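# Relocate the coat stand into the taped area next door

## Task

Bring the coat stand into the adjoining room and set it upright so that all four of its feet rest fully within the yellow tape outline, none touching the tape itself. The coffee table must still be standing upright at the end. The robot must not tip over or finish leaning. The stand has to stay in place by itself, not only because the robot is holding it.

## Robot and tools

Robot: a Hello Robot Stretch 3 with one arm. It has a two-wheeled base (0.33 m long, 0.34 m wide), a lift that slides up and down a mast, and a telescoping arm that reaches out to the robot's right side. Turning in place pivots about the point between the drive wheels, 0.05 m behind the front edge. With the arm pulled in and the wrist folded, the turning sweep has radius 0.28 m; an unfolded level wrist reaches past that. The base cannot move sideways, so to move the gripper forward or back you drive the base. Occasionally a loose object may get a brief shove from outside.

Frames: base frame has its origin on the floor between the drive wheels, x forward, y left, z up. hand_pose is reported in this frame, at the fingertip meeting point. Odometry frame is the base frame as it was at the scene's start; base_odometry heading runs -3.142 to 3.142, positive to the left, and counts wheel slip as motion.

Cameras: head_camera and nav_camera move together with head_pan_rad and head_tilt_rad; wrist_camera rides on the gripper. Each execute_actions result ends with one image per camera, taken after the call finishes.

Tool execute_actions, argument actions: a list run in order (empty list just reports state). Each action may hold robot, steps (1 to 450 control steps at 30 per second, default 1) and until (early exit condition, only with steps). An action with only steps waits. robot is one of: a single command; a list of up to 8 commands and {"pause_s": s} waits (s at most 15) executed one after another, each starting after the previous finished done; or {"stop": true}, which brakes everything and clears the queue. A command may contain:
- base: exactly one of translate_m (metres, relative offset from where the base is when that command begins, positive forward, magnitude at most 1) or rotate_rad (radians, relative turn in place, positive counter-clockwise seen from above, magnitude at most 3.2).
- joints: absolute targets by name, unnamed joints keep their targets. lift_m 0 to 1.1 (arm height on mast); arm_m 0 to 0.52 (extension); wrist_yaw_rad -1.345 to 4.42 (0 along the arm, positive toward the front, 3.0 folded over the base); wrist_pitch_rad -1.57 to 0.451 (0 level, negative tips fingers down); wrist_roll_rad -2.911 to 2.911; gripper_m -0.089 to 0.179 (bigger is wider; actual fingertip gap is 0.007 to 0.025 less; zero gap below 0.007); head_pan_rad -3.953 to 1.73 (0 forward, positive left, -1.57 faces along the arm); head_tilt_rad -1.53 to 0.419 (negative down).
- contact_limits: {"arm_m": effort percent 1 to 100}, the push effort at which the arm halts; lasts until the next arm_m command.
Any invalid value rejects the whole call and nothing runs. A new command overrides old goals immediately.

until: {"robot": {...}} with field comparisons such as "lift_m": [">", 0.3] or a status word; {"robot": {"status": "ended"}} fires once nothing is moving and no queue runs; {"any": {"status": "ended"}} fires when any one motion ends. Numbers compare as printed (three decimals, four for base values), so avoid "=".

zoom_image: camera (head_camera, nav_camera or wrist_camera) and region [x0, y0, x1, y1] in pixels of that camera's last image, origin top-left, at most 504 by 504.

finished_scene: scene number; ends the scene irreversibly and reports success. Let all motion finish first, because a stop is applied when the hold ends.

Speed: full base speed (0.30 m/s, 1.9 rad/s) only with lift_m under 0.30, arm_m under 0.03 and wrist_yaw_rad above 2.54; otherwise 0.10 m/s and 0.63 rad/s.

Gripper: to grasp, command a value smaller than the object's width; to let go, open at least 0.02 beyond where the pads met it. Neither reading nor done proves a grasp. Squeezing too hard triggers a stall guard that weakens grip.

Wrist safety: fold or unfold only with lift_m 0.32 to 0.95, wrist_pitch_rad -0.4, roll about 0; once folded the lift may go to 0.25. If yaw is below -0.4, keep pitch at -0.5 or lower.

Result lines: base_status with progress and goal in brackets; joint_goals, joint_status, measured_speeds; refusals count, queue state (idle, running, done, dropped, stopped) and queue_left. Status words: moving, done, off_target (blocked short of goal, may still push), contact_stop (lift or arm hit something and went slack), time_out, stopped, not_commanded, torque_fault (wrist servo off about 10 s, joint limp). robot.on_its_own reports goals the robot changed, slack or off joints, motors straining at rest, and tilt of 3 degrees or more. refused:, dropped: and replaced: lines explain rejected goals, discarded queue parts and how earlier motions ended. lidar_m: 12 distances in 30-degree sectors, first straight ahead, counting counter-clockwise, scanned 0.17 m above the floor. wrist_depth_mm and head_depth_mm: 7x7 grids of median depth. base_tilt in degrees (forward, right). motor_effort in percent with peak in brackets.

Avoid: arm pushes on unyielding things with the gripper above about 0.45 m; a second push after a contact_stop; driving while holding or hooking something fixed; snagging furniture, especially reversing. If tilted, reverse the last move in small steps, free the gripper, and lower lift_m to about 0.2. Do not knock over the coffee table or the coat stand, drop it, slam it, or leave it leaning on the robot.

Each tool is called after "Emit:" as name(argument=value, ...) on one line, values as JSON.

## Session

Emit:
execute_actions(actions=[])

Scene clock: 0.00 s.
robot.base_odometry: x=+0.000 y=+0.000 heading=+0.000 (m, m, rad; robot's odometry frame)
robot.turned_by_wheels: +0.000 (rad since the last result)
robot.turned_by_imu: +0.000 (rad since the last result)
robot.base_tilt: forward=+1.9 right=-0.1 (deg)
robot.lidar_m: 1.55 1.91 1.83 1.34 0.96 0.92 0.95 0.74 0.71 0.73 0.98 2.51
robot.head_depth_mm: 2065 2690 2687 2685 2694 2704 2343 / 2073 2789 2806 2819 2794 2841 2329 / 2080 2898 2937 2951 2954 2924 2205 / 2092 3051 3142 3132 3131 3117 2277 / 2109 2956 3090 3146 3154 3052 2280 / 2113 2618 2670 2679 2698 2728 2263 / 2141 2336 2355 2369 2381 2435 2244
robot.base_status: not_commanded
robot.joint_positions: lift_m=+0.581 arm_m=+0.000 wrist_yaw_rad=+3.058 wrist_pitch_rad=-0.450 wrist_roll_rad=+0.010 gripper_m=+0.037 head_pan_rad=+0.000 head_tilt_rad=-0.002
robot.joint_goals: lift_m=+0.581 arm_m=+0.000 wrist_yaw_rad=+3.058 wrist_pitch_rad=-0.450 wrist_roll_rad=+0.010 gripper_m=+0.037 head_pan_rad=+0.000 head_tilt_rad=-0.002
robot.joint_status: lift_m=not_commanded arm_m=not_commanded wrist_yaw_rad=not_commanded wrist_pitch_rad=not_commanded wrist_roll_rad=not_commanded gripper_m=not_commanded head_pan_rad=not_commanded head_tilt_rad=not_commanded
robot.measured_speeds: translate_m=+0.000 rotate_rad=+0.000 lift_m=+0.000 arm_m=+0.000 wrist_yaw_rad=+0.000 wrist_pitch_rad=+0.000 wrist_roll_rad=+0.000 head_pan_rad=+0.000 head_tilt_rad=+0.000
robot: refusals=0 queue=idle queue_left=0
robot.motor_effort: left_wheel=+0 right_wheel=+0 lift_m=+23 arm_m=-1 wrist_yaw_rad=+0 wrist_pitch_rad=+5 wrist_roll_rad=+0 gripper_m=+0 head_pan_rad=+0 head_tilt_rad=+2 (%)
robot.hand_pose: x=-0.0029 y=+0.0745 z=+0.5866 quat_wxyz=(+0.187, +0.698, +0.128, +0.679) (m; robot's base frame)
robot.wrist_depth_mm: 784 919 - - - - - / 805 985 - - - - - / 849 - - - - - - / 861 - - - - - - / 911 - - - - - - / 837 854 - 869 893 887 883 / 747 757 746 748 738 772 767
pictures: head_camera (sideways: a quarter turn clockwise sets it upright), nav_camera (sideways: a quarter turn counterclockwise sets it upright), wrist_camera
Images, in order (width x height): head_camera 896x504, nav_camera 672x504, wrist_camera 644x364.

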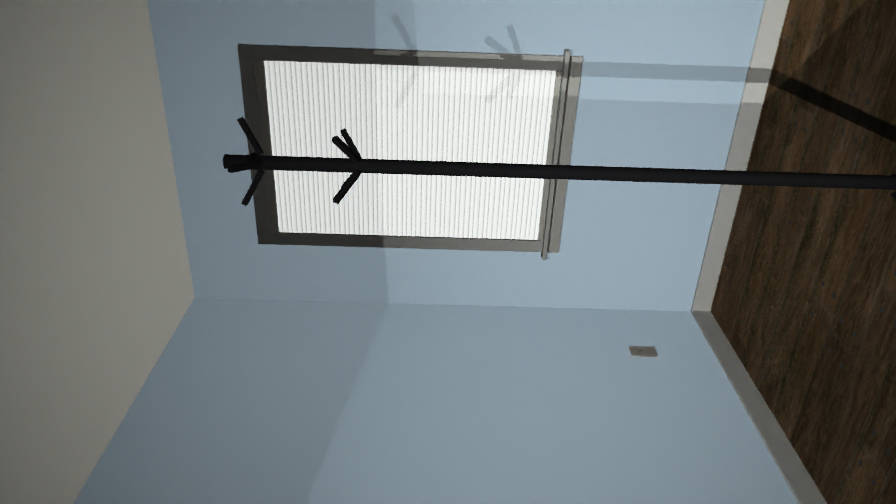

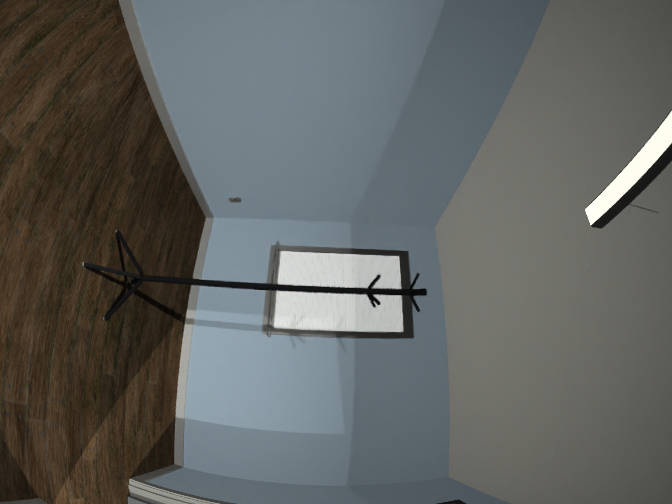

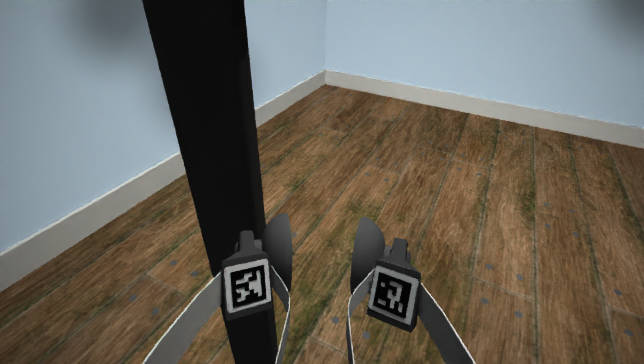

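Emit:
execute_actions(actions=[{"robot":{"joints":{"head_pan_rad":-0.9,"head_tilt_rad":-0.6}},"steps":450,"until":{"robot":{"status":"ended"}}}])

Emit:
execute_actions(actions=[{"robot":{"joints":{"head_pan_rad":-2.2}},"steps":450,"until":{"robot":{"status":"ended"}}}])

Scene clock: 1.60 s.
robot.base_odometry: x=+0.000 y=+0.000 heading=+0.000 (m, m, rad; robot's odometry frame)
robot.turned_by_wheels: +0.000 (rad since the last result)
robot.turned_by_imu: +0.000 (rad since the last result)
robot.base_tilt: forward=+1.9 right=-0.1 (deg)
robot.lidar_m: 1.55 1.90 1.83 1.35 0.96 0.92 0.95 0.74 0.71 0.73 0.98 2.52
robot.head_depth_mm: 969 1018 1072 1133 1207 1288 1238 / 1840 1171 1250 1345 1444 1440 1266 / 1855 2047 2294 2215 1713 1472 1259 / 1828 2039 2248 2217 1758 1464 1252 / 2061 2315 2584 2208 1759 1466 1248 / 2462 2665 2832 2212 1751 1461 1250 / 2361 2577 2741 2187 1745 1452 1248
robot.base_status: not_commanded
robot.joint_positions: lift_m=+0.581 arm_m=+0.000 wrist_yaw_rad=+3.058 wrist_pitch_rad=-0.450 wrist_roll_rad=+0.010 gripper_m=+0.037 head_pan_rad=-0.893 head_tilt_rad=-0.592
robot.joint_goals: lift_m=+0.581 arm_m=+0.000 wrist_yaw_rad=+3.058 wrist_pitch_rad=-0.450 wrist_roll_rad=+0.010 gripper_m=+0.037 head_pan_rad=-0.900 head_tilt_rad=-0.600
robot.joint_status: lift_m=not_commanded arm_m=not_commanded wrist_yaw_rad=not_commanded wrist_pitch_rad=not_commanded wrist_roll_rad=not_commanded gripper_m=not_commanded head_pan_rad=done head_tilt_rad=done
robot.measured_speeds: translate_m=+0.000 rotate_rad=+0.000 lift_m=+0.000 arm_m=+0.000 wrist_yaw_rad=+0.000 wrist_pitch_rad=+0.000 wrist_roll_rad=+0.000 head_pan_rad=+0.000 head_tilt_rad=+0.000
robot: refusals=0 queue=done queue_left=0
robot.motor_effort: left_wheel=+0(0) right_wheel=+0(0) lift_m=+22(23) arm_m=-1(1) wrist_yaw_rad=+0(0) wrist_pitch_rad=+5(4) wrist_roll_rad=+0(0) gripper_m=+0(0) head_pan_rad=-4(43) head_tilt_rad=-5(47) (%)
robot.hand_pose: x=-0.0029 y=+0.0745 z=+0.5866 quat_wxyz=(+0.187, +0.698, +0.128, +0.679) (m; robot's base frame)
robot.wrist_depth_mm: 777 925 - - - - - / 816 974 - - - - - / 836 - - - - - - / 887 - - - - - - / 900 - - - - - - / 863 855 - 868 896 880 892 / 731 758 723 754 728 780 762
pictures: head_camera (sideways: a quarter turn clockwise sets it upright), nav_camera (sideways: a quarter turn counterclockwise sets it upright), wrist_camera
Images, in order (width x height): head_camera 896x504, nav_camera 672x504, wrist_camera 644x364.

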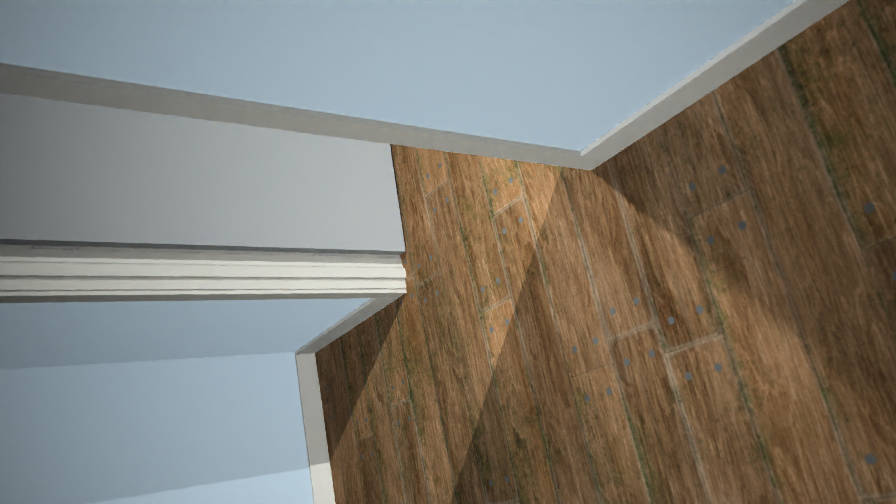

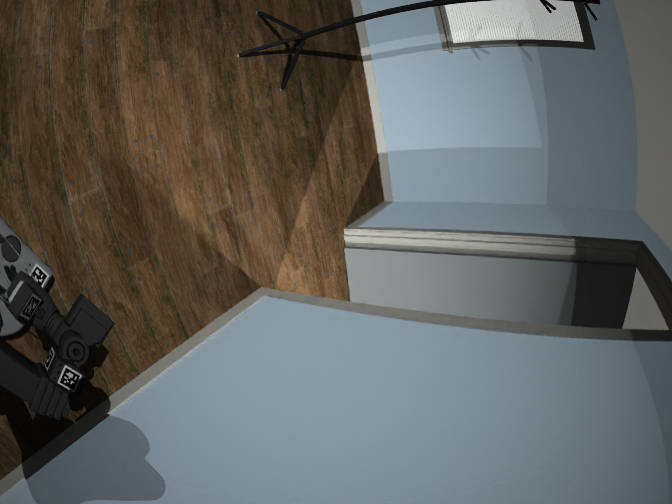

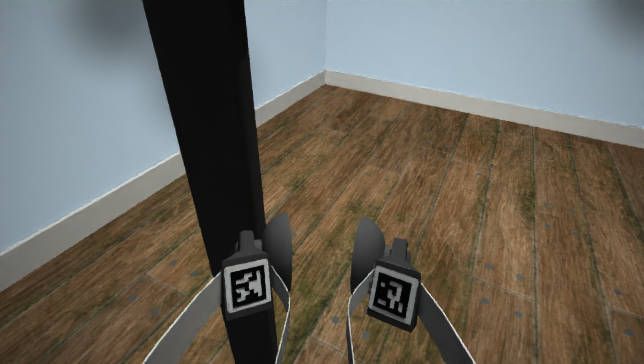

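Scene clock: 2.80 s.
robot.base_odometry: x=+0.000 y=+0.000 heading=+0.000 (m, m, rad; robot's odometry frame)
robot.turned_by_wheels: +0.000 (rad since the last result)
robot.turned_by_imu: +0.000 (rad since the last result)
robot.base_tilt: forward=+1.9 right=-0.1 (deg)
robot.lidar_m: 1.55 1.91 1.82 1.34 0.96 0.92 0.95 0.74 0.71 0.73 0.98 2.50
robot.head_depth_mm: 606 670 747 847 977 1155 1260 / 600 662 739 836 962 1130 1255 / 594 656 729 823 946 1111 1235 / 588 648 719 815 929 1093 1218 / 582 641 712 804 918 1069 1219 / 577 634 706 793 905 1054 1199 / 571 627 696 780 891 1038 1184
robot.base_status: not_commanded
robot.joint_positions: lift_m=+0.581 arm_m=+0.000 wrist_yaw_rad=+3.058 wrist_pitch_rad=-0.450 wrist_roll_rad=+0.010 gripper_m=+0.037 head_pan_rad=-2.193 head_tilt_rad=-0.592
robot.joint_goals: lift_m=+0.581 arm_m=+0.000 wrist_yaw_rad=+3.058 wrist_pitch_rad=-0.450 wrist_roll_rad=+0.010 gripper_m=+0.037 head_pan_rad=-2.200 head_tilt_rad=-0.600
robot.joint_status: lift_m=not_commanded arm_m=not_commanded wrist_yaw_rad=not_commanded wrist_pitch_rad=not_commanded wrist_roll_rad=not_commanded gripper_m=not_commanded head_pan_rad=done head_tilt_rad=done
robot.measured_speeds: translate_m=+0.000 rotate_rad=+0.000 lift_m=+0.000 arm_m=+0.000 wrist_yaw_rad=+0.000 wrist_pitch_rad=+0.000 wrist_roll_rad=+0.000 head_pan_rad=+0.000 head_tilt_rad=+0.000
robot: refusals=0 queue=done queue_left=0
robot.motor_effort: left_wheel=+0(0) right_wheel=-1(1) lift_m=+23(22) arm_m=-1(1) wrist_yaw_rad=+0(0) wrist_pitch_rad=+5(5) wrist_roll_rad=+0(0) gripper_m=+0(0) head_pan_rad=-4(43) head_tilt_rad=-6(5) (%)
robot.hand_pose: x=-0.0029 y=+0.0745 z=+0.5866 quat_wxyz=(+0.187, +0.698, +0.128, +0.679) (m; robot's base frame)
robot.wrist_depth_mm: 784 923 - - - - - / 807 983 - - - - - / 831 - - - - - - / 867 - - - - - - / 939 - - - - - - / 858 858 - 881 915 886 903 / 742 743 736 768 761 763 777
pictures: head_camera (sideways: a quarter turn clockwise sets it upright), nav_camera (sideways: a quarter turn counterclockwise sets it upright), wrist_camera
Images, in order (width x height): head_camera 896x504, nav_camera 672x504, wrist_camera 644x364.

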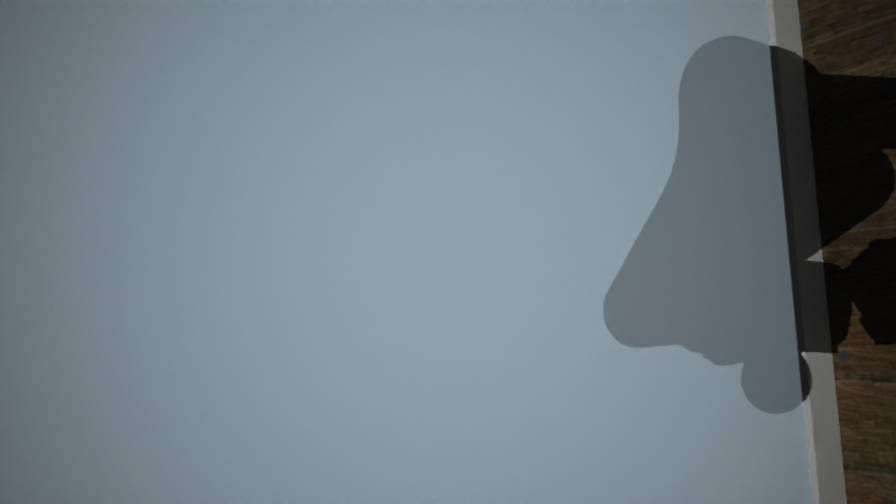

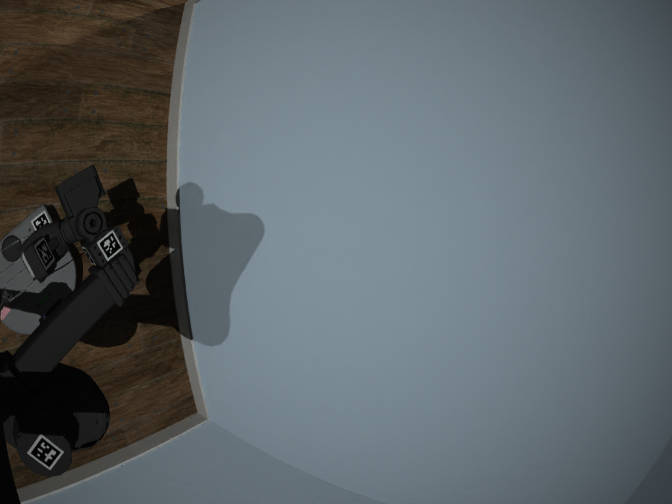

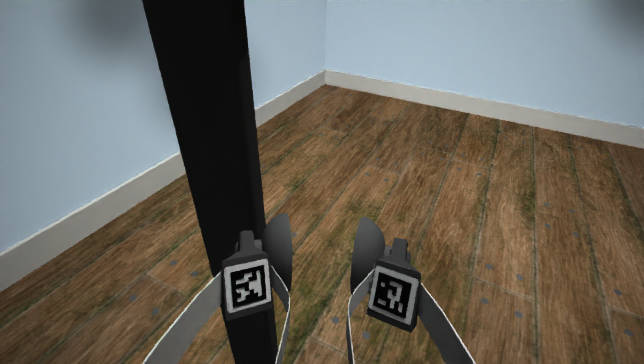

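Emit:
execute_actions(actions=[{"robot":[{"base":{"rotate_rad":-0.55},"joints":{"lift_m":0.27,"head_pan_rad":-1.57,"head_tilt_rad":-0.5}},{"base":{"translate_m":1.0}},{"base":{"translate_m":0.4}}],"steps":450,"until":{"robot":{"status":"ended"}}}])

Emit:
execute_actions(actions=[{"robot":{"joints":{"head_pan_rad":1.5,"head_tilt_rad":-0.9}},"steps":450,"until":{"robot":{"status":"ended"}}}])

Scene clock: 15.37 s.
robot.base_odometry: x=+1.194 y=-0.732 heading=-0.550 (m, m, rad; robot's odometry frame)
robot.turned_by_wheels: -0.550 (rad since the last result)
robot.turned_by_imu: -0.548 (rad since the last result)
robot.base_tilt: forward=+1.9 right=-0.1 (deg)
robot.lidar_m: 1.45 1.49 0.74 0.59 1.95 2.45 2.32 0.95 0.69 2.88 0.92 0.89
robot.head_depth_mm: 2451 2689 2886 816 817 875 1011 / 2465 2658 2944 2574 1955 1538 1112 / 2441 2657 2913 2543 1953 1573 1319 / 2444 2652 2914 2526 1932 1570 1319 / 2422 2629 2905 2517 1927 1566 1314 / 2433 2601 2867 2519 1916 1566 1312 / 2407 2581 2863 2406 1855 1560 1308
robot.base_status: done (translate_m +0.4000 of +0.4000)
robot.joint_positions: lift_m=+0.270 arm_m=+0.000 wrist_yaw_rad=+3.058 wrist_pitch_rad=-0.451 wrist_roll_rad=+0.010 gripper_m=+0.037 head_pan_rad=-1.577 head_tilt_rad=-0.507
robot.joint_goals: lift_m=+0.270 arm_m=+0.000 wrist_yaw_rad=+3.058 wrist_pitch_rad=-0.451 wrist_roll_rad=+0.010 gripper_m=+0.037 head_pan_rad=-1.570 head_tilt_rad=-0.500
robot.joint_status: lift_m=done arm_m=not_commanded wrist_yaw_rad=not_commanded wrist_pitch_rad=not_commanded wrist_roll_rad=not_commanded gripper_m=not_commanded head_pan_rad=done head_tilt_rad=done
robot.measured_speeds: translate_m=+0.000 rotate_rad=+0.000 lift_m=+0.000 arm_m=+0.000 wrist_yaw_rad=+0.000 wrist_pitch_rad=+0.000 wrist_roll_rad=+0.000 head_pan_rad=+0.000 head_tilt_rad=+0.000
robot: refusals=0 queue=done queue_left=0
robot.motor_effort: left_wheel=+1(7) right_wheel=-2(5) lift_m=+14(25) arm_m=-1(1) wrist_yaw_rad=+1(1) wrist_pitch_rad=+5(5) wrist_roll_rad=+0(0) gripper_m=+0(0) head_pan_rad=+3(36) head_tilt_rad=+5(19) (%)
robot.hand_pose: x=-0.0029 y=+0.0745 z=+0.2759 quat_wxyz=(+0.188, +0.698, +0.128, +0.679) (m; robot's base frame)
robot.wrist_depth_mm: - - - - - - - / - - - - - - - / 885 853 - 908 874 967 974 / 685 677 - 712 707 726 727 / 558 563 - 578 588 593 595 / 475 - - - 501 493 492 / - - - - 419 427 436
pictures: head_camera (sideways: a quarter turn clockwise sets it upright), nav_camera (sideways: a quarter turn counterclockwise sets it upright), wrist_camera
Images, in order (width x height): head_camera 896x504, nav_camera 672x504, wrist_camera 644x364.

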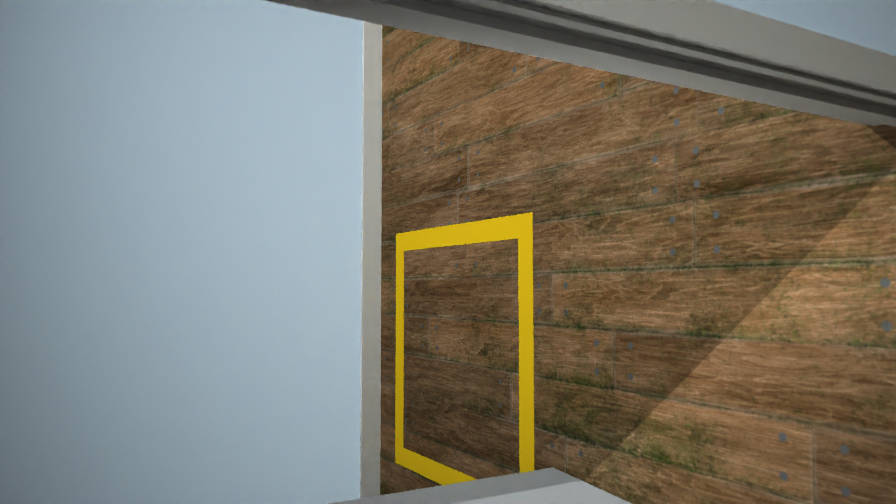

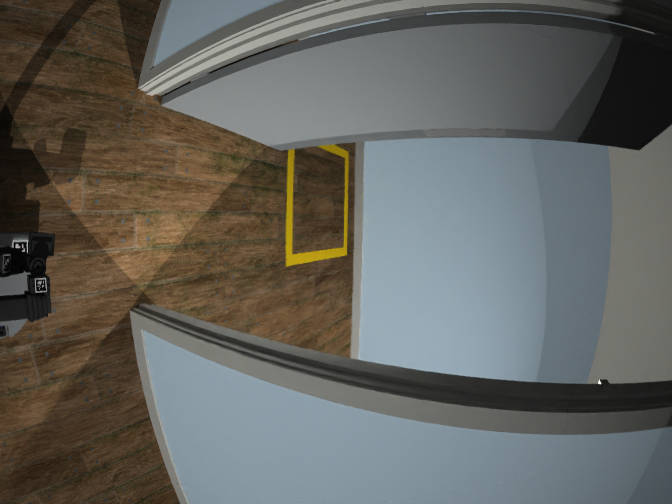

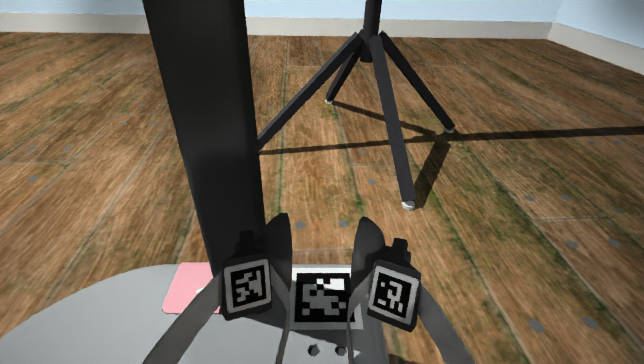

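Scene clock: 17.27 s.
robot.base_odometry: x=+1.194 y=-0.732 heading=-0.550 (m, m, rad; robot's odometry frame)
robot.turned_by_wheels: +0.000 (rad since the last result)
robot.turned_by_imu: +0.000 (rad since the last result)
robot.base_tilt: forward=+1.9 right=-0.1 (deg)
robot.lidar_m: 1.45 1.49 0.74 0.59 1.95 2.45 2.32 0.95 0.69 2.88 0.92 0.89
robot.head_depth_mm: 1823 2080 1884 1620 1411 1259 1138 / 1807 2070 1879 1617 1412 1262 1136 / 665 1977 1839 1608 1386 1240 1130 / 1762 2035 1826 1572 1386 1255 1129 / 1748 2012 1867 1609 1384 1251 1147 / 1723 2004 1853 1599 1403 1266 - / 1708 1963 1851 1599 1432 - 1121
robot.base_status: done (translate_m +0.4000 of +0.4000)
robot.joint_positions: lift_m=+0.270 arm_m=+0.000 wrist_yaw_rad=+3.058 wrist_pitch_rad=-0.451 wrist_roll_rad=+0.010 gripper_m=+0.037 head_pan_rad=+1.493 head_tilt_rad=-0.889
robot.joint_goals: lift_m=+0.270 arm_m=+0.000 wrist_yaw_rad=+3.058 wrist_pitch_rad=-0.451 wrist_roll_rad=+0.010 gripper_m=+0.037 head_pan_rad=+1.500 head_tilt_rad=-0.900
robot.joint_status: lift_m=done arm_m=not_commanded wrist_yaw_rad=not_commanded wrist_pitch_rad=not_commanded wrist_roll_rad=not_commanded gripper_m=not_commanded head_pan_rad=done head_tilt_rad=done
robot.measured_speeds: translate_m=+0.000 rotate_rad=+0.000 lift_m=+0.000 arm_m=+0.000 wrist_yaw_rad=+0.000 wrist_pitch_rad=+0.000 wrist_roll_rad=+0.000 head_pan_rad=+0.000 head_tilt_rad=+0.000
robot: refusals=0 queue=done queue_left=0
robot.motor_effort: left_wheel=+1(1) right_wheel=-2(2) lift_m=+14(14) arm_m=-1(1) wrist_yaw_rad=+1(0) wrist_pitch_rad=+5(5) wrist_roll_rad=+0(0) gripper_m=+0(0) head_pan_rad=+3(45) head_tilt_rad=-7(43) (%)
robot.hand_pose: x=-0.0029 y=+0.0745 z=+0.2759 quat_wxyz=(+0.188, +0.698, +0.128, +0.679) (m; robot's base frame)
robot.wrist_depth_mm: - - - - - - - / - - - - - - - / 885 864 - 886 879 949 978 / 678 693 - 698 712 712 744 / 562 561 - 575 581 588 597 / 471 - - - 503 503 500 / - - - - 414 428 430
pictures: head_camera (sideways: a quarter turn clockwise sets it upright), nav_camera (sideways: a quarter turn counterclockwise sets it upright), wrist_camera
Images, in order (width x height): head_camera 896x504, nav_camera 672x504, wrist_camera 644x364.

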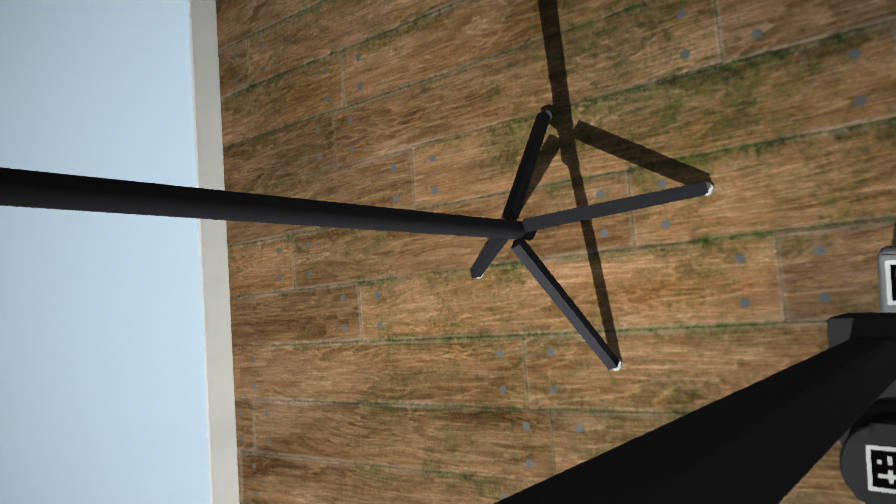

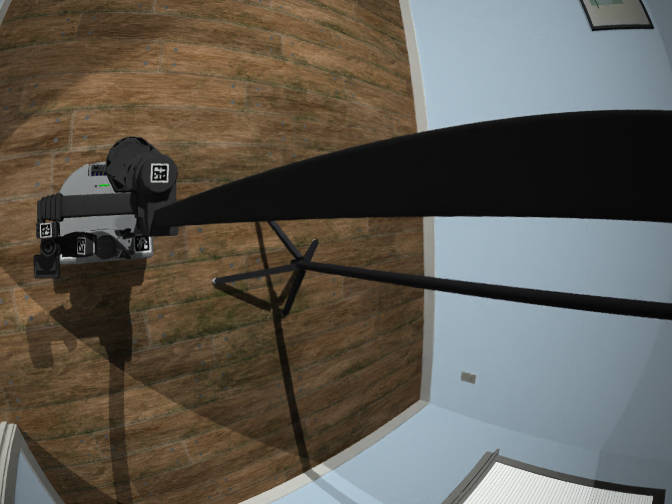

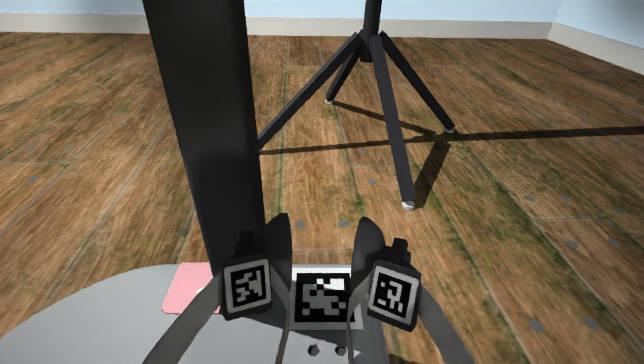

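Emit:
execute_actions(actions=[{"robot":[{"base":{"rotate_rad":3.05},"joints":{"head_pan_rad":-1.57,"head_tilt_rad":-0.6}},{"joints":{"lift_m":0.9,"wrist_pitch_rad":-0.4,"gripper_m":0.17}},{"joints":{"wrist_yaw_rad":0}},{"joints":{"wrist_pitch_rad":0,"arm_m":0.1}}],"steps":450,"until":{"robot":{"status":"ended"}}}])

Scene clock: 31.63 s.
robot.base_odometry: x=+1.194 y=-0.732 heading=+2.500 (m, m, rad; robot's odometry frame)
robot.turned_by_wheels: +3.050 (rad since the last result)
robot.turned_by_imu: +3.031 (rad since the last result)
robot.base_tilt: forward=+1.9 right=-0.1 (deg)
robot.lidar_m: 2.32 1.06 0.69 0.73 0.96 0.89 1.46 1.46 1.83 0.60 1.92 2.39
robot.head_depth_mm: 1684 1863 2079 2226 - - 1247 / 1673 1837 2057 2186 - - 1247 / 599 1734 1943 2180 - - 1226 / 1632 1789 1995 2157 1690 1422 1250 / 1619 1773 1970 2093 1733 1447 1220 / 1602 1756 1951 2080 1724 1444 1239 / 1581 1734 1931 2076 1733 1441 1236
robot.base_status: done (rotate_rad +3.0499 of +3.0500)
robot.joint_positions: lift_m=+0.900 arm_m=+0.100 wrist_yaw_rad=+0.001 wrist_pitch_rad=-0.022 wrist_roll_rad=+0.010 gripper_m=+0.170 head_pan_rad=-1.563 head_tilt_rad=-0.605
robot.joint_goals: lift_m=+0.900 arm_m=+0.100 wrist_yaw_rad=+0.000 wrist_pitch_rad=+0.000 wrist_roll_rad=+0.010 gripper_m=+0.170 head_pan_rad=-1.570 head_tilt_rad=-0.600
robot.joint_status: lift_m=done arm_m=done wrist_yaw_rad=done wrist_pitch_rad=done wrist_roll_rad=not_commanded gripper_m=done head_pan_rad=done head_tilt_rad=done
robot.measured_speeds: translate_m=+0.000 rotate_rad=+0.000 lift_m=+0.000 arm_m=+0.000 wrist_yaw_rad=+0.000 wrist_pitch_rad=+0.000 wrist_roll_rad=+0.000 head_pan_rad=+0.000 head_tilt_rad=+0.000
robot: refusals=0 queue=done queue_left=0
robot.motor_effort: left_wheel=-2(6) right_wheel=+2(10) lift_m=+30(31) arm_m=+4(2) wrist_yaw_rad=-1(2) wrist_pitch_rad=+9(9) wrist_roll_rad=+0(0) gripper_m=+1(84) head_pan_rad=-3(42) head_tilt_rad=+4(32) (%)
robot.hand_pose: x=-0.0212 y=-0.5003 z=+1.0085 quat_wxyz=(+0.704, +0.008, -0.710, -0.008) (m; robot's base frame)
robot.wrist_depth_mm: - - - - - - - / - - - - - - - / - - - - - - - / - - - - - - - / - - - - - - - / - - - - - - - / - - - - - - -
pictures: head_camera (sideways: a quarter turn clockwise sets it upright), nav_camera (sideways: a quarter turn counterclockwise sets it upright), wrist_camera
Images, in order (width x height): head_camera 896x504, nav_camera 672x504, wrist_camera 644x364.

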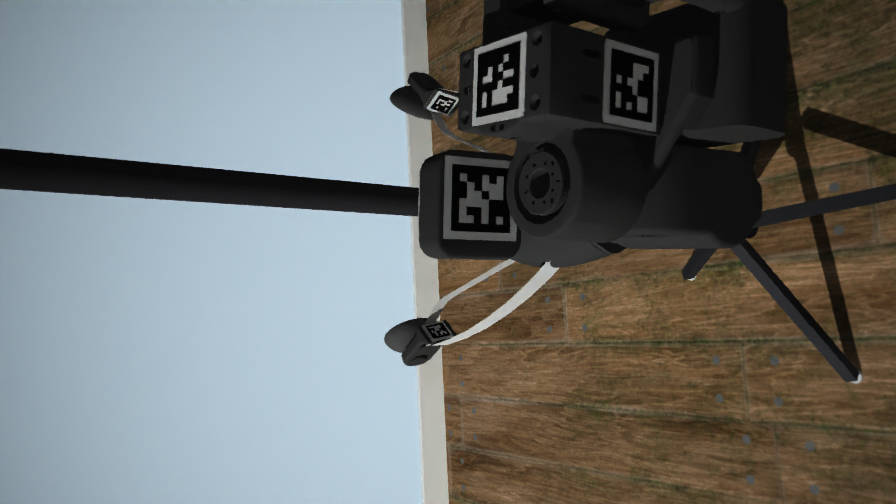

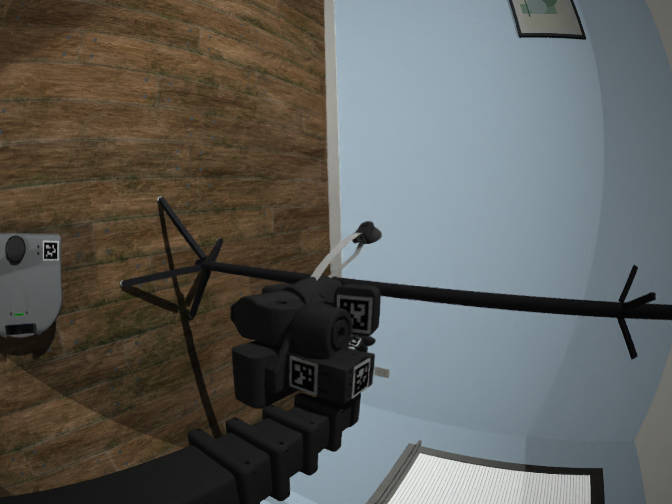

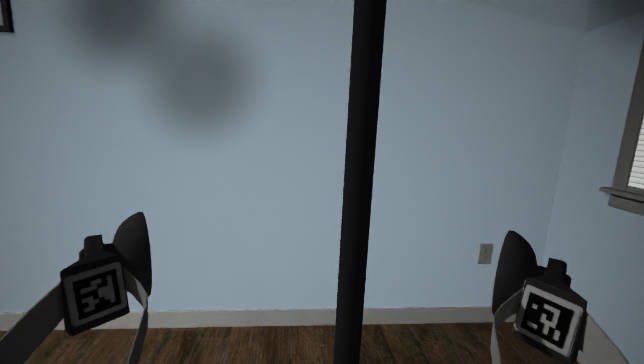

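Emit:
execute_actions(actions=[{"robot":{"base":{"translate_m":-0.03},"joints":{"arm_m":0.3,"gripper_m":0.1}},"steps":450,"until":{"robot":{"status":"ended"}}}])

Scene clock: 34.57 s.
robot.base_odometry: x=+1.218 y=-0.750 heading=+2.500 (m, m, rad; robot's odometry frame)
robot.turned_by_wheels: +0.000 (rad since the last result)
robot.turned_by_imu: +0.000 (rad since the last result)
robot.base_tilt: forward=+1.9 right=+0.0 (deg)
robot.lidar_m: 2.35 1.05 0.70 2.88 0.93 0.87 1.42 1.43 1.80 0.59 1.92 2.39
robot.head_depth_mm: 1693 1867 2029 - 1712 1473 1254 / 1673 1840 1981 2061 1757 1460 1256 / 1615 1806 - 1980 1748 1454 1250 / 1608 1777 1984 2104 1686 1359 1222 / 1617 1787 1991 2120 1735 1455 1214 / 1599 1765 1964 2082 1737 1443 1242 / 1586 1745 1935 2075 1726 1440 1237
robot.base_status: done (translate_m -0.0300 of -0.0300)
robot.joint_positions: lift_m=+0.900 arm_m=+0.300 wrist_yaw_rad=+0.001 wrist_pitch_rad=-0.022 wrist_roll_rad=+0.010 gripper_m=+0.100 head_pan_rad=-1.563 head_tilt_rad=-0.605
robot.joint_goals: lift_m=+0.900 arm_m=+0.300 wrist_yaw_rad=+0.000 wrist_pitch_rad=+0.000 wrist_roll_rad=+0.010 gripper_m=+0.100 head_pan_rad=-1.570 head_tilt_rad=-0.600
robot.joint_status: lift_m=done arm_m=done wrist_yaw_rad=done wrist_pitch_rad=done wrist_roll_rad=not_commanded gripper_m=done head_pan_rad=done head_tilt_rad=done
robot.measured_speeds: translate_m=+0.000 rotate_rad=+0.000 lift_m=+0.000 arm_m=+0.000 wrist_yaw_rad=+0.000 wrist_pitch_rad=+0.000 wrist_roll_rad=+0.000 head_pan_rad=+0.000 head_tilt_rad=+0.000
robot: refusals=0 queue=done queue_left=0
robot.motor_effort: left_wheel=-2(6) right_wheel=+2(3) lift_m=+31(31) arm_m=+4(3) wrist_yaw_rad=-1(1) wrist_pitch_rad=+8(9) wrist_roll_rad=+0(0) gripper_m=+0(83) head_pan_rad=-3(3) head_tilt_rad=+4(4) (%)
robot.hand_pose: x=-0.0213 y=-0.7003 z=+1.0086 quat_wxyz=(+0.704, +0.008, -0.710, -0.008) (m; robot's base frame)
robot.wrist_depth_mm: - - - 139 - - - / - - - 143 - - - / - - - 148 - - - / - - - 152 - - - / - - - 158 - - - / - - - 164 - - - / - - - 171 - - -
pictures: head_camera (sideways: a quarter turn clockwise sets it upright), nav_camera (sideways: a quarter turn counterclockwise sets it upright), wrist_camera
Images, in order (width x height): head_camera 896x504, nav_camera 672x504, wrist_camera 644x364.

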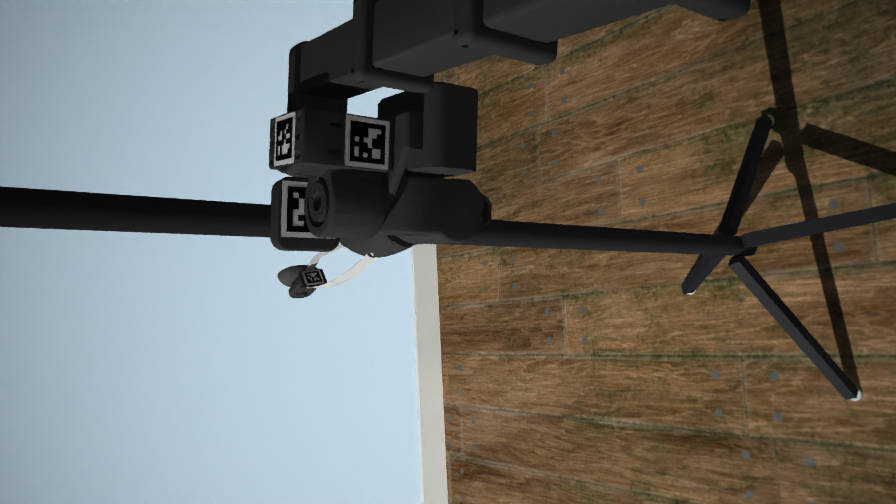

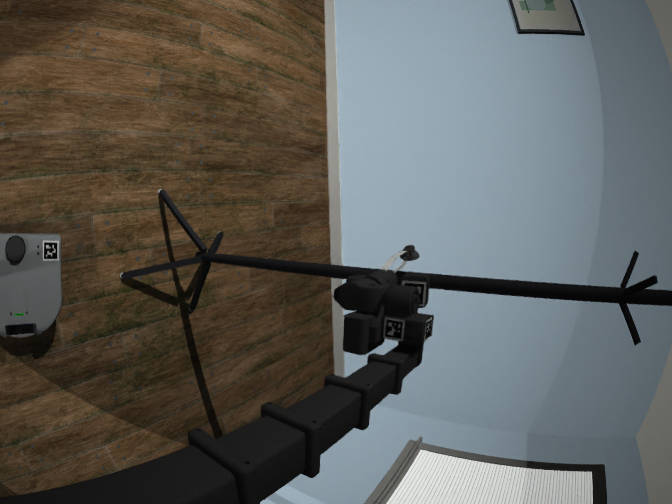

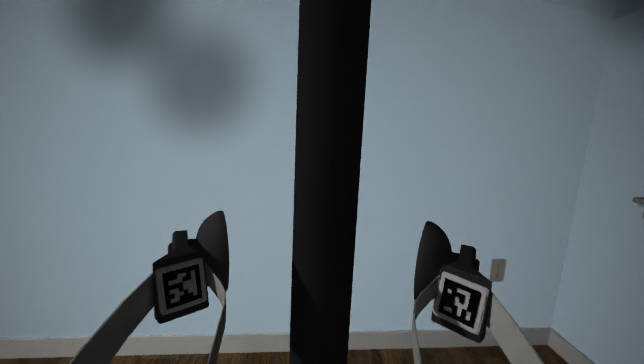

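Emit:
execute_actions(actions=[{"robot":[{"joints":{"arm_m":0.315}},{"joints":{"gripper_m":-0.03}},{"joints":{"lift_m":0.95,"head_tilt_rad":-0.9}}],"steps":450,"until":{"robot":{"status":"ended"}}}])

Scene clock: 38.87 s.
robot.base_odometry: x=+1.218 y=-0.750 heading=+2.500 (m, m, rad; robot's odometry frame)
robot.turned_by_wheels: +0.000 (rad since the last result)
robot.turned_by_imu: +0.000 (rad since the last result)
robot.base_tilt: forward=+1.9 right=+0.0 (deg)
robot.lidar_m: 2.36 1.05 0.70 2.88 0.93 0.86 1.42 1.44 1.79 0.59 1.92 2.39
robot.head_depth_mm: - 2075 1885 1624 1416 1262 1137 / - 2102 1884 1613 1416 1254 1132 / - 2072 1878 1610 1386 1238 1141 / 1757 1978 1786 1580 1361 1249 1139 / 1756 2019 1858 1599 1380 1252 1124 / 1726 1991 1866 1603 1399 1250 1128 / 1712 1984 1842 1594 1400 1246 1124
robot.base_status: done (translate_m -0.0300 of -0.0300)
robot.joint_positions: lift_m=+0.949 arm_m=+0.315 wrist_yaw_rad=+0.006 wrist_pitch_rad=-0.185 wrist_roll_rad=+0.010 gripper_m=-0.023 head_pan_rad=-1.563 head_tilt_rad=-0.888
robot.joint_goals: lift_m=+0.950 arm_m=+0.315 wrist_yaw_rad=+0.000 wrist_pitch_rad=+0.000 wrist_roll_rad=+0.010 gripper_m=-0.024 head_pan_rad=-1.570 head_tilt_rad=-0.900
robot.joint_status: lift_m=done arm_m=done wrist_yaw_rad=done wrist_pitch_rad=done wrist_roll_rad=not_commanded gripper_m=done head_pan_rad=done head_tilt_rad=done
robot.measured_speeds: translate_m=+0.000 rotate_rad=+0.000 lift_m=+0.000 arm_m=+0.000 wrist_yaw_rad=+0.000 wrist_pitch_rad=+0.000 wrist_roll_rad=+0.000 head_pan_rad=+0.000 head_tilt_rad=+0.000
robot: refusals=0 queue=done queue_left=0
robot.on_its_own: gripper_m is held at -0.024, not at your -0.030, by its stall guard, which is still easing; wrist_pitch_rad is at rest, and its effort (+73) is outside its rest range (-20 to +32)
robot.motor_effort: left_wheel=+0(2) right_wheel=-1(2) lift_m=+43(41) arm_m=-1(3) wrist_yaw_rad=-7(8) wrist_pitch_rad=+73(74) wrist_roll_rad=+0(0) gripper_m=-22(97) head_pan_rad=-3(3) head_tilt_rad=-8(38) (%)
robot.hand_pose: x=-0.0200 y=-0.7074 z=+1.0168 quat_wxyz=(+0.701, +0.067, -0.707, -0.064) (m; robot's base frame)
robot.wrist_depth_mm: - - - 104 - - - / - - - 110 - - - / - - - 117 - - - / - - - 124 - - - / - - - 132 - - - / - - - 142 - - - / - - - 155 - - -
pictures: head_camera (sideways: a quarter turn clockwise sets it upright), nav_camera (sideways: a quarter turn counterclockwise sets it upright), wrist_camera
Images, in order (width x height): head_camera 896x504, nav_camera 672x504, wrist_camera 644x364.

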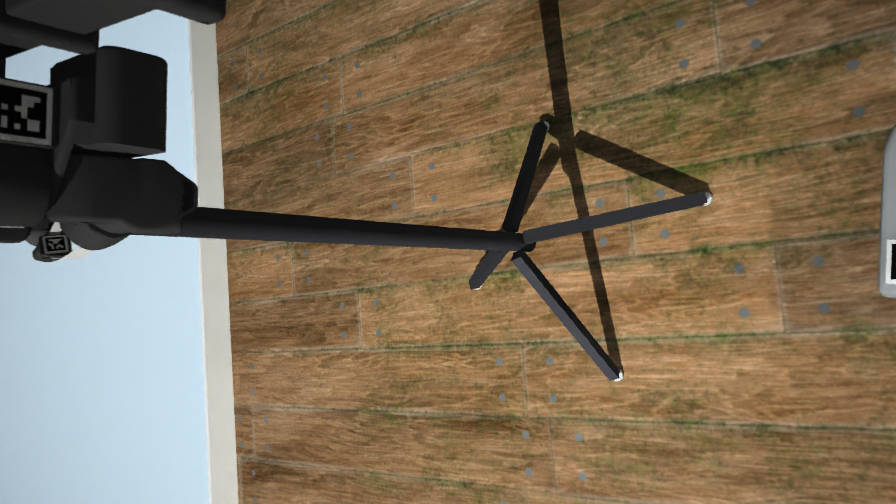

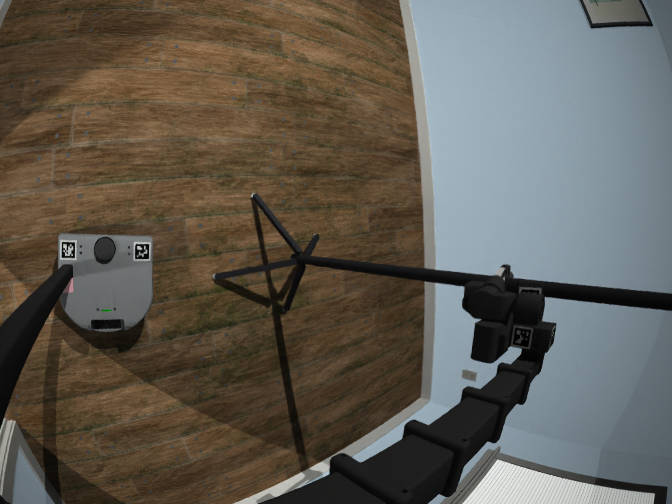

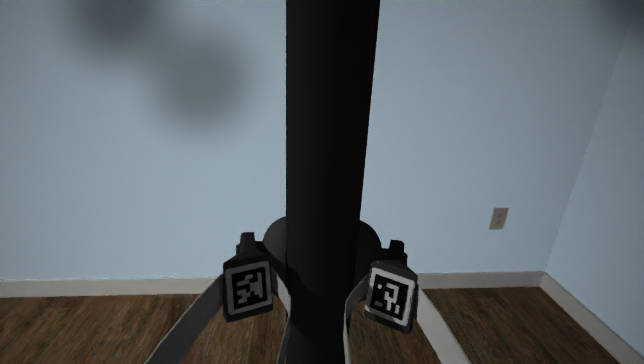

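Emit:
execute_actions(actions=[{"robot":[{"joints":{"lift_m":0.91,"gripper_m":0.15}},{"joints":{"arm_m":0.04},"base":{"translate_m":0.0}},{"joints":{"lift_m":0.25,"wrist_yaw_rad":1.57,"head_pan_rad":-0.3,"head_tilt_rad":-1.1},"base":{"translate_m":0.07}},{"base":{"rotate_rad":-1.4}},{"base":{"translate_m":0.3}}],"steps":450,"until":{"robot":{"status":"ended"}}},{"steps":200,"until":{"robot":{"status":"ended"}}}])

Scene clock: 60.13 s.
robot.base_odometry: x=+1.298 y=-0.440 heading=+1.100 (m, m, rad; robot's odometry frame)
robot.turned_by_wheels: -1.400 (rad since the last result)
robot.turned_by_imu: -1.398 (rad since the last result)
robot.base_tilt: forward=+1.9 right=+0.0 (deg)
robot.lidar_m: 0.36 1.66 2.33 2.28 1.30 0.96 1.02 1.15 1.37 1.50 1.57 0.33
robot.head_depth_mm: 1838 1736 1561 1419 1306 1198 1117 / 398 1658 1556 1411 1299 1209 1114 / 1740 1704 1489 1359 1259 1186 - / 1697 1728 1555 1418 1280 1194 - / 1642 1717 1548 1409 1287 1190 1134 / 1610 1705 1546 1406 1292 1192 1118 / 1569 1703 1534 1402 1286 1188 1105
robot.base_status: done (translate_m +0.3000 of +0.3000)
robot.joint_positions: lift_m=+0.250 arm_m=+0.040 wrist_yaw_rad=+1.568 wrist_pitch_rad=-0.021 wrist_roll_rad=+0.010 gripper_m=+0.150 head_pan_rad=-0.307 head_tilt_rad=-1.087
robot.joint_goals: lift_m=+0.250 arm_m=+0.040 wrist_yaw_rad=+1.570 wrist_pitch_rad=+0.000 wrist_roll_rad=+0.010 gripper_m=+0.150 head_pan_rad=-0.300 head_tilt_rad=-1.100
robot.joint_status: lift_m=done arm_m=done wrist_yaw_rad=done wrist_pitch_rad=done wrist_roll_rad=not_commanded gripper_m=done head_pan_rad=done head_tilt_rad=done
robot.measured_speeds: translate_m=+0.000 rotate_rad=+0.000 lift_m=+0.000 arm_m=+0.000 wrist_yaw_rad=+0.000 wrist_pitch_rad=+0.000 wrist_roll_rad=+0.000 head_pan_rad=+0.000 head_tilt_rad=+0.000
robot: refusals=0 queue=done queue_left=0
robot.motor_effort: left_wheel=+1(5) right_wheel=-2(6) lift_m=+14(43) arm_m=-5(8) wrist_yaw_rad=+1(6) wrist_pitch_rad=+8(73) wrist_roll_rad=+0(0) gripper_m=+1(84) head_pan_rad=+3(44) head_tilt_rad=-9(30) (%)
robot.hand_pose: x=+0.2343 y=-0.1859 z=+0.3597 quat_wxyz=(+0.504, +0.507, -0.497, +0.492) (m; robot's base frame)
robot.wrist_depth_mm: - - - - - - - / - - - - - - - / - - - - - - - / - - - - - - - / - - - - - - - / 823 - 853 768 918 - 962 / 633 635 652 328 643 660 719
pictures: head_camera (sideways: a quarter turn clockwise sets it upright), nav_camera (sideways: a quarter turn counterclockwise sets it upright), wrist_camera
Images, in order (width x height): head_camera 896x504, nav_camera 672x504, wrist_camera 644x364.

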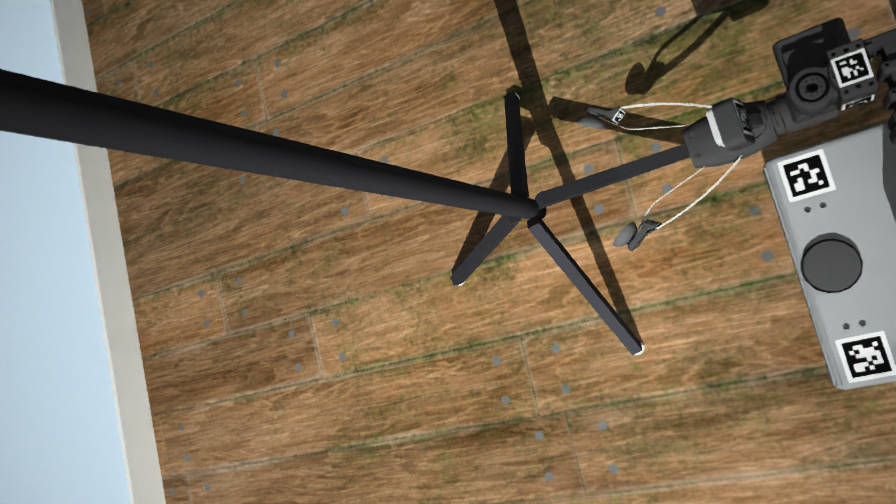

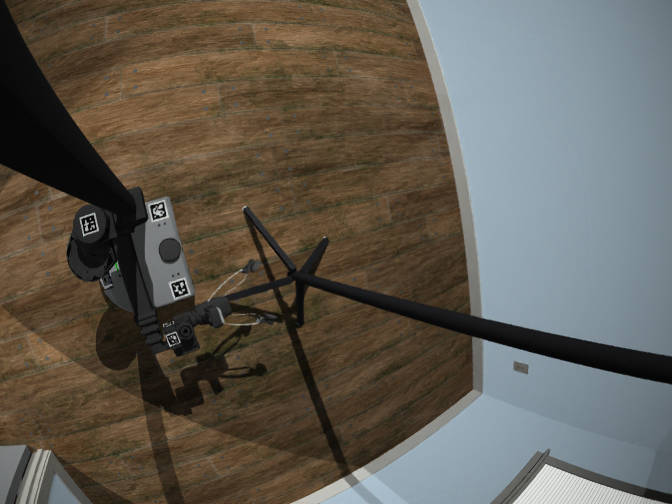

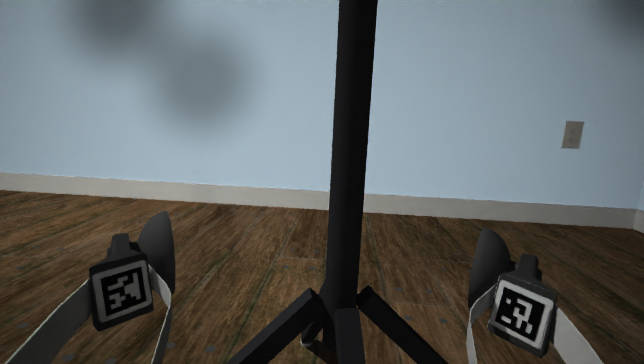

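Emit:
execute_actions(actions=[{"robot":[{"joints":{"arm_m":0.055,"lift_m":0.21,"head_pan_rad":-2.9,"head_tilt_rad":-0.8},"base":{"translate_m":0.135}},{"joints":{"gripper_m":-0.02}},{"base":{"translate_m":-0.4}}],"steps":450,"until":{"robot":{"status":"ended"}}}])

Scene clock: 70.07 s.
robot.base_odometry: x=+1.177 y=-0.677 heading=+1.100 (m, m, rad; robot's odometry frame)
robot.turned_by_wheels: +0.000 (rad since the last result)
robot.turned_by_imu: -0.001 (rad since the last result)
robot.base_tilt: forward=+1.9 right=+0.0 (deg)
robot.lidar_m: 0.62 1.95 2.35 2.28 0.93 0.71 2.92 0.95 0.96 1.50 1.56 0.57
robot.head_depth_mm: 2520 2643 2107 1740 1494 1262 1158 / 2574 2613 2080 1742 1488 1305 1161 / 2651 2607 2075 1733 1497 1301 1170 / 2666 2498 2018 1731 1480 1293 1168 / 1378 1538 1743 1722 1483 1297 1147 / 1149 1256 1387 1548 1479 1292 1148 / 985 1063 1166 1317 1440 1289 1146
robot.base_status: done (translate_m -0.4000 of -0.4000)
robot.joint_positions: lift_m=+0.210 arm_m=+0.055 wrist_yaw_rad=+1.568 wrist_pitch_rad=-0.019 wrist_roll_rad=+0.010 gripper_m=-0.020 head_pan_rad=-2.893 head_tilt_rad=-0.803
robot.joint_goals: lift_m=+0.210 arm_m=+0.055 wrist_yaw_rad=+1.570 wrist_pitch_rad=+0.000 wrist_roll_rad=+0.010 gripper_m=-0.020 head_pan_rad=-2.900 head_tilt_rad=-0.800
robot.joint_status: lift_m=done arm_m=done wrist_yaw_rad=done wrist_pitch_rad=done wrist_roll_rad=not_commanded gripper_m=done head_pan_rad=done head_tilt_rad=done
robot.measured_speeds: translate_m=+0.000 rotate_rad=+0.000 lift_m=+0.000 arm_m=+0.000 wrist_yaw_rad=+0.000 wrist_pitch_rad=+0.000 wrist_roll_rad=+0.000 head_pan_rad=+0.000 head_tilt_rad=+0.000
robot: refusals=0 queue=done queue_left=0
robot.motor_effort: left_wheel=+1(4) right_wheel=-2(17) lift_m=+14(16) arm_m=+3(6) wrist_yaw_rad=+2(8) wrist_pitch_rad=+7(8) wrist_roll_rad=+0(0) gripper_m=-8(89) head_pan_rad=-4(44) head_tilt_rad=+2(33) (%)
robot.hand_pose: x=+0.2344 y=-0.2005 z=+0.3203 quat_wxyz=(+0.503, +0.506, -0.498, +0.492) (m; robot's base frame)
robot.wrist_depth_mm: - - - - - - - / - - - - - - - / - - - - - - - / - - - - - - - / - - - - - - - / 732 761 724 - 801 846 868 / 572 577 594 572 602 631 634
pictures: head_camera (sideways: a quarter turn clockwise sets it upright), nav_camera (sideways: a quarter turn counterclockwise sets it upright), wrist_camera
Images, in order (width x height): head_camera 896x504, nav_camera 672x504, wrist_camera 644x364.

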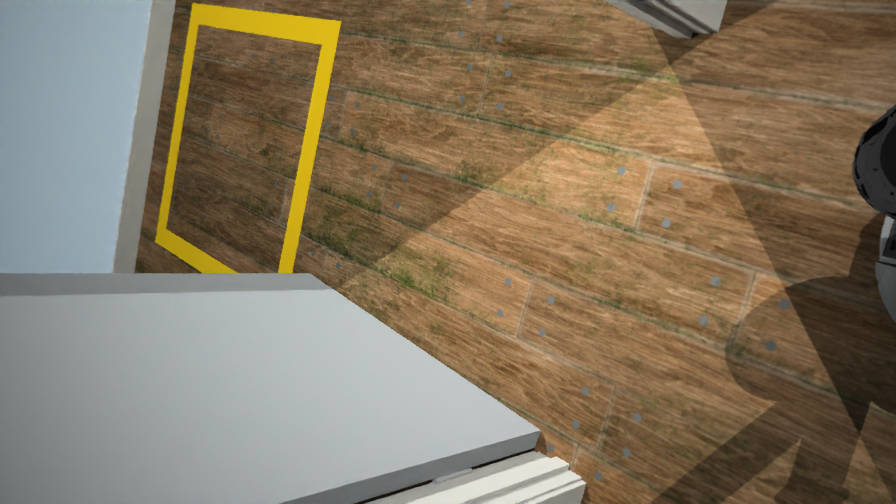

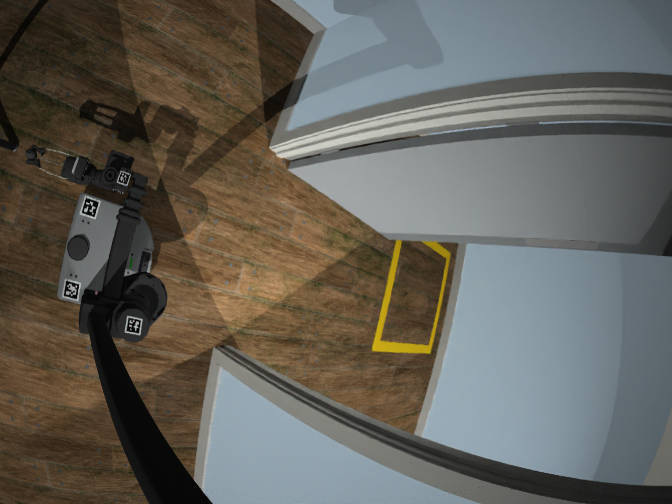

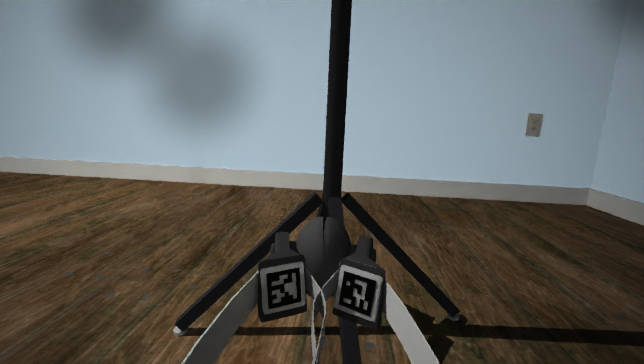

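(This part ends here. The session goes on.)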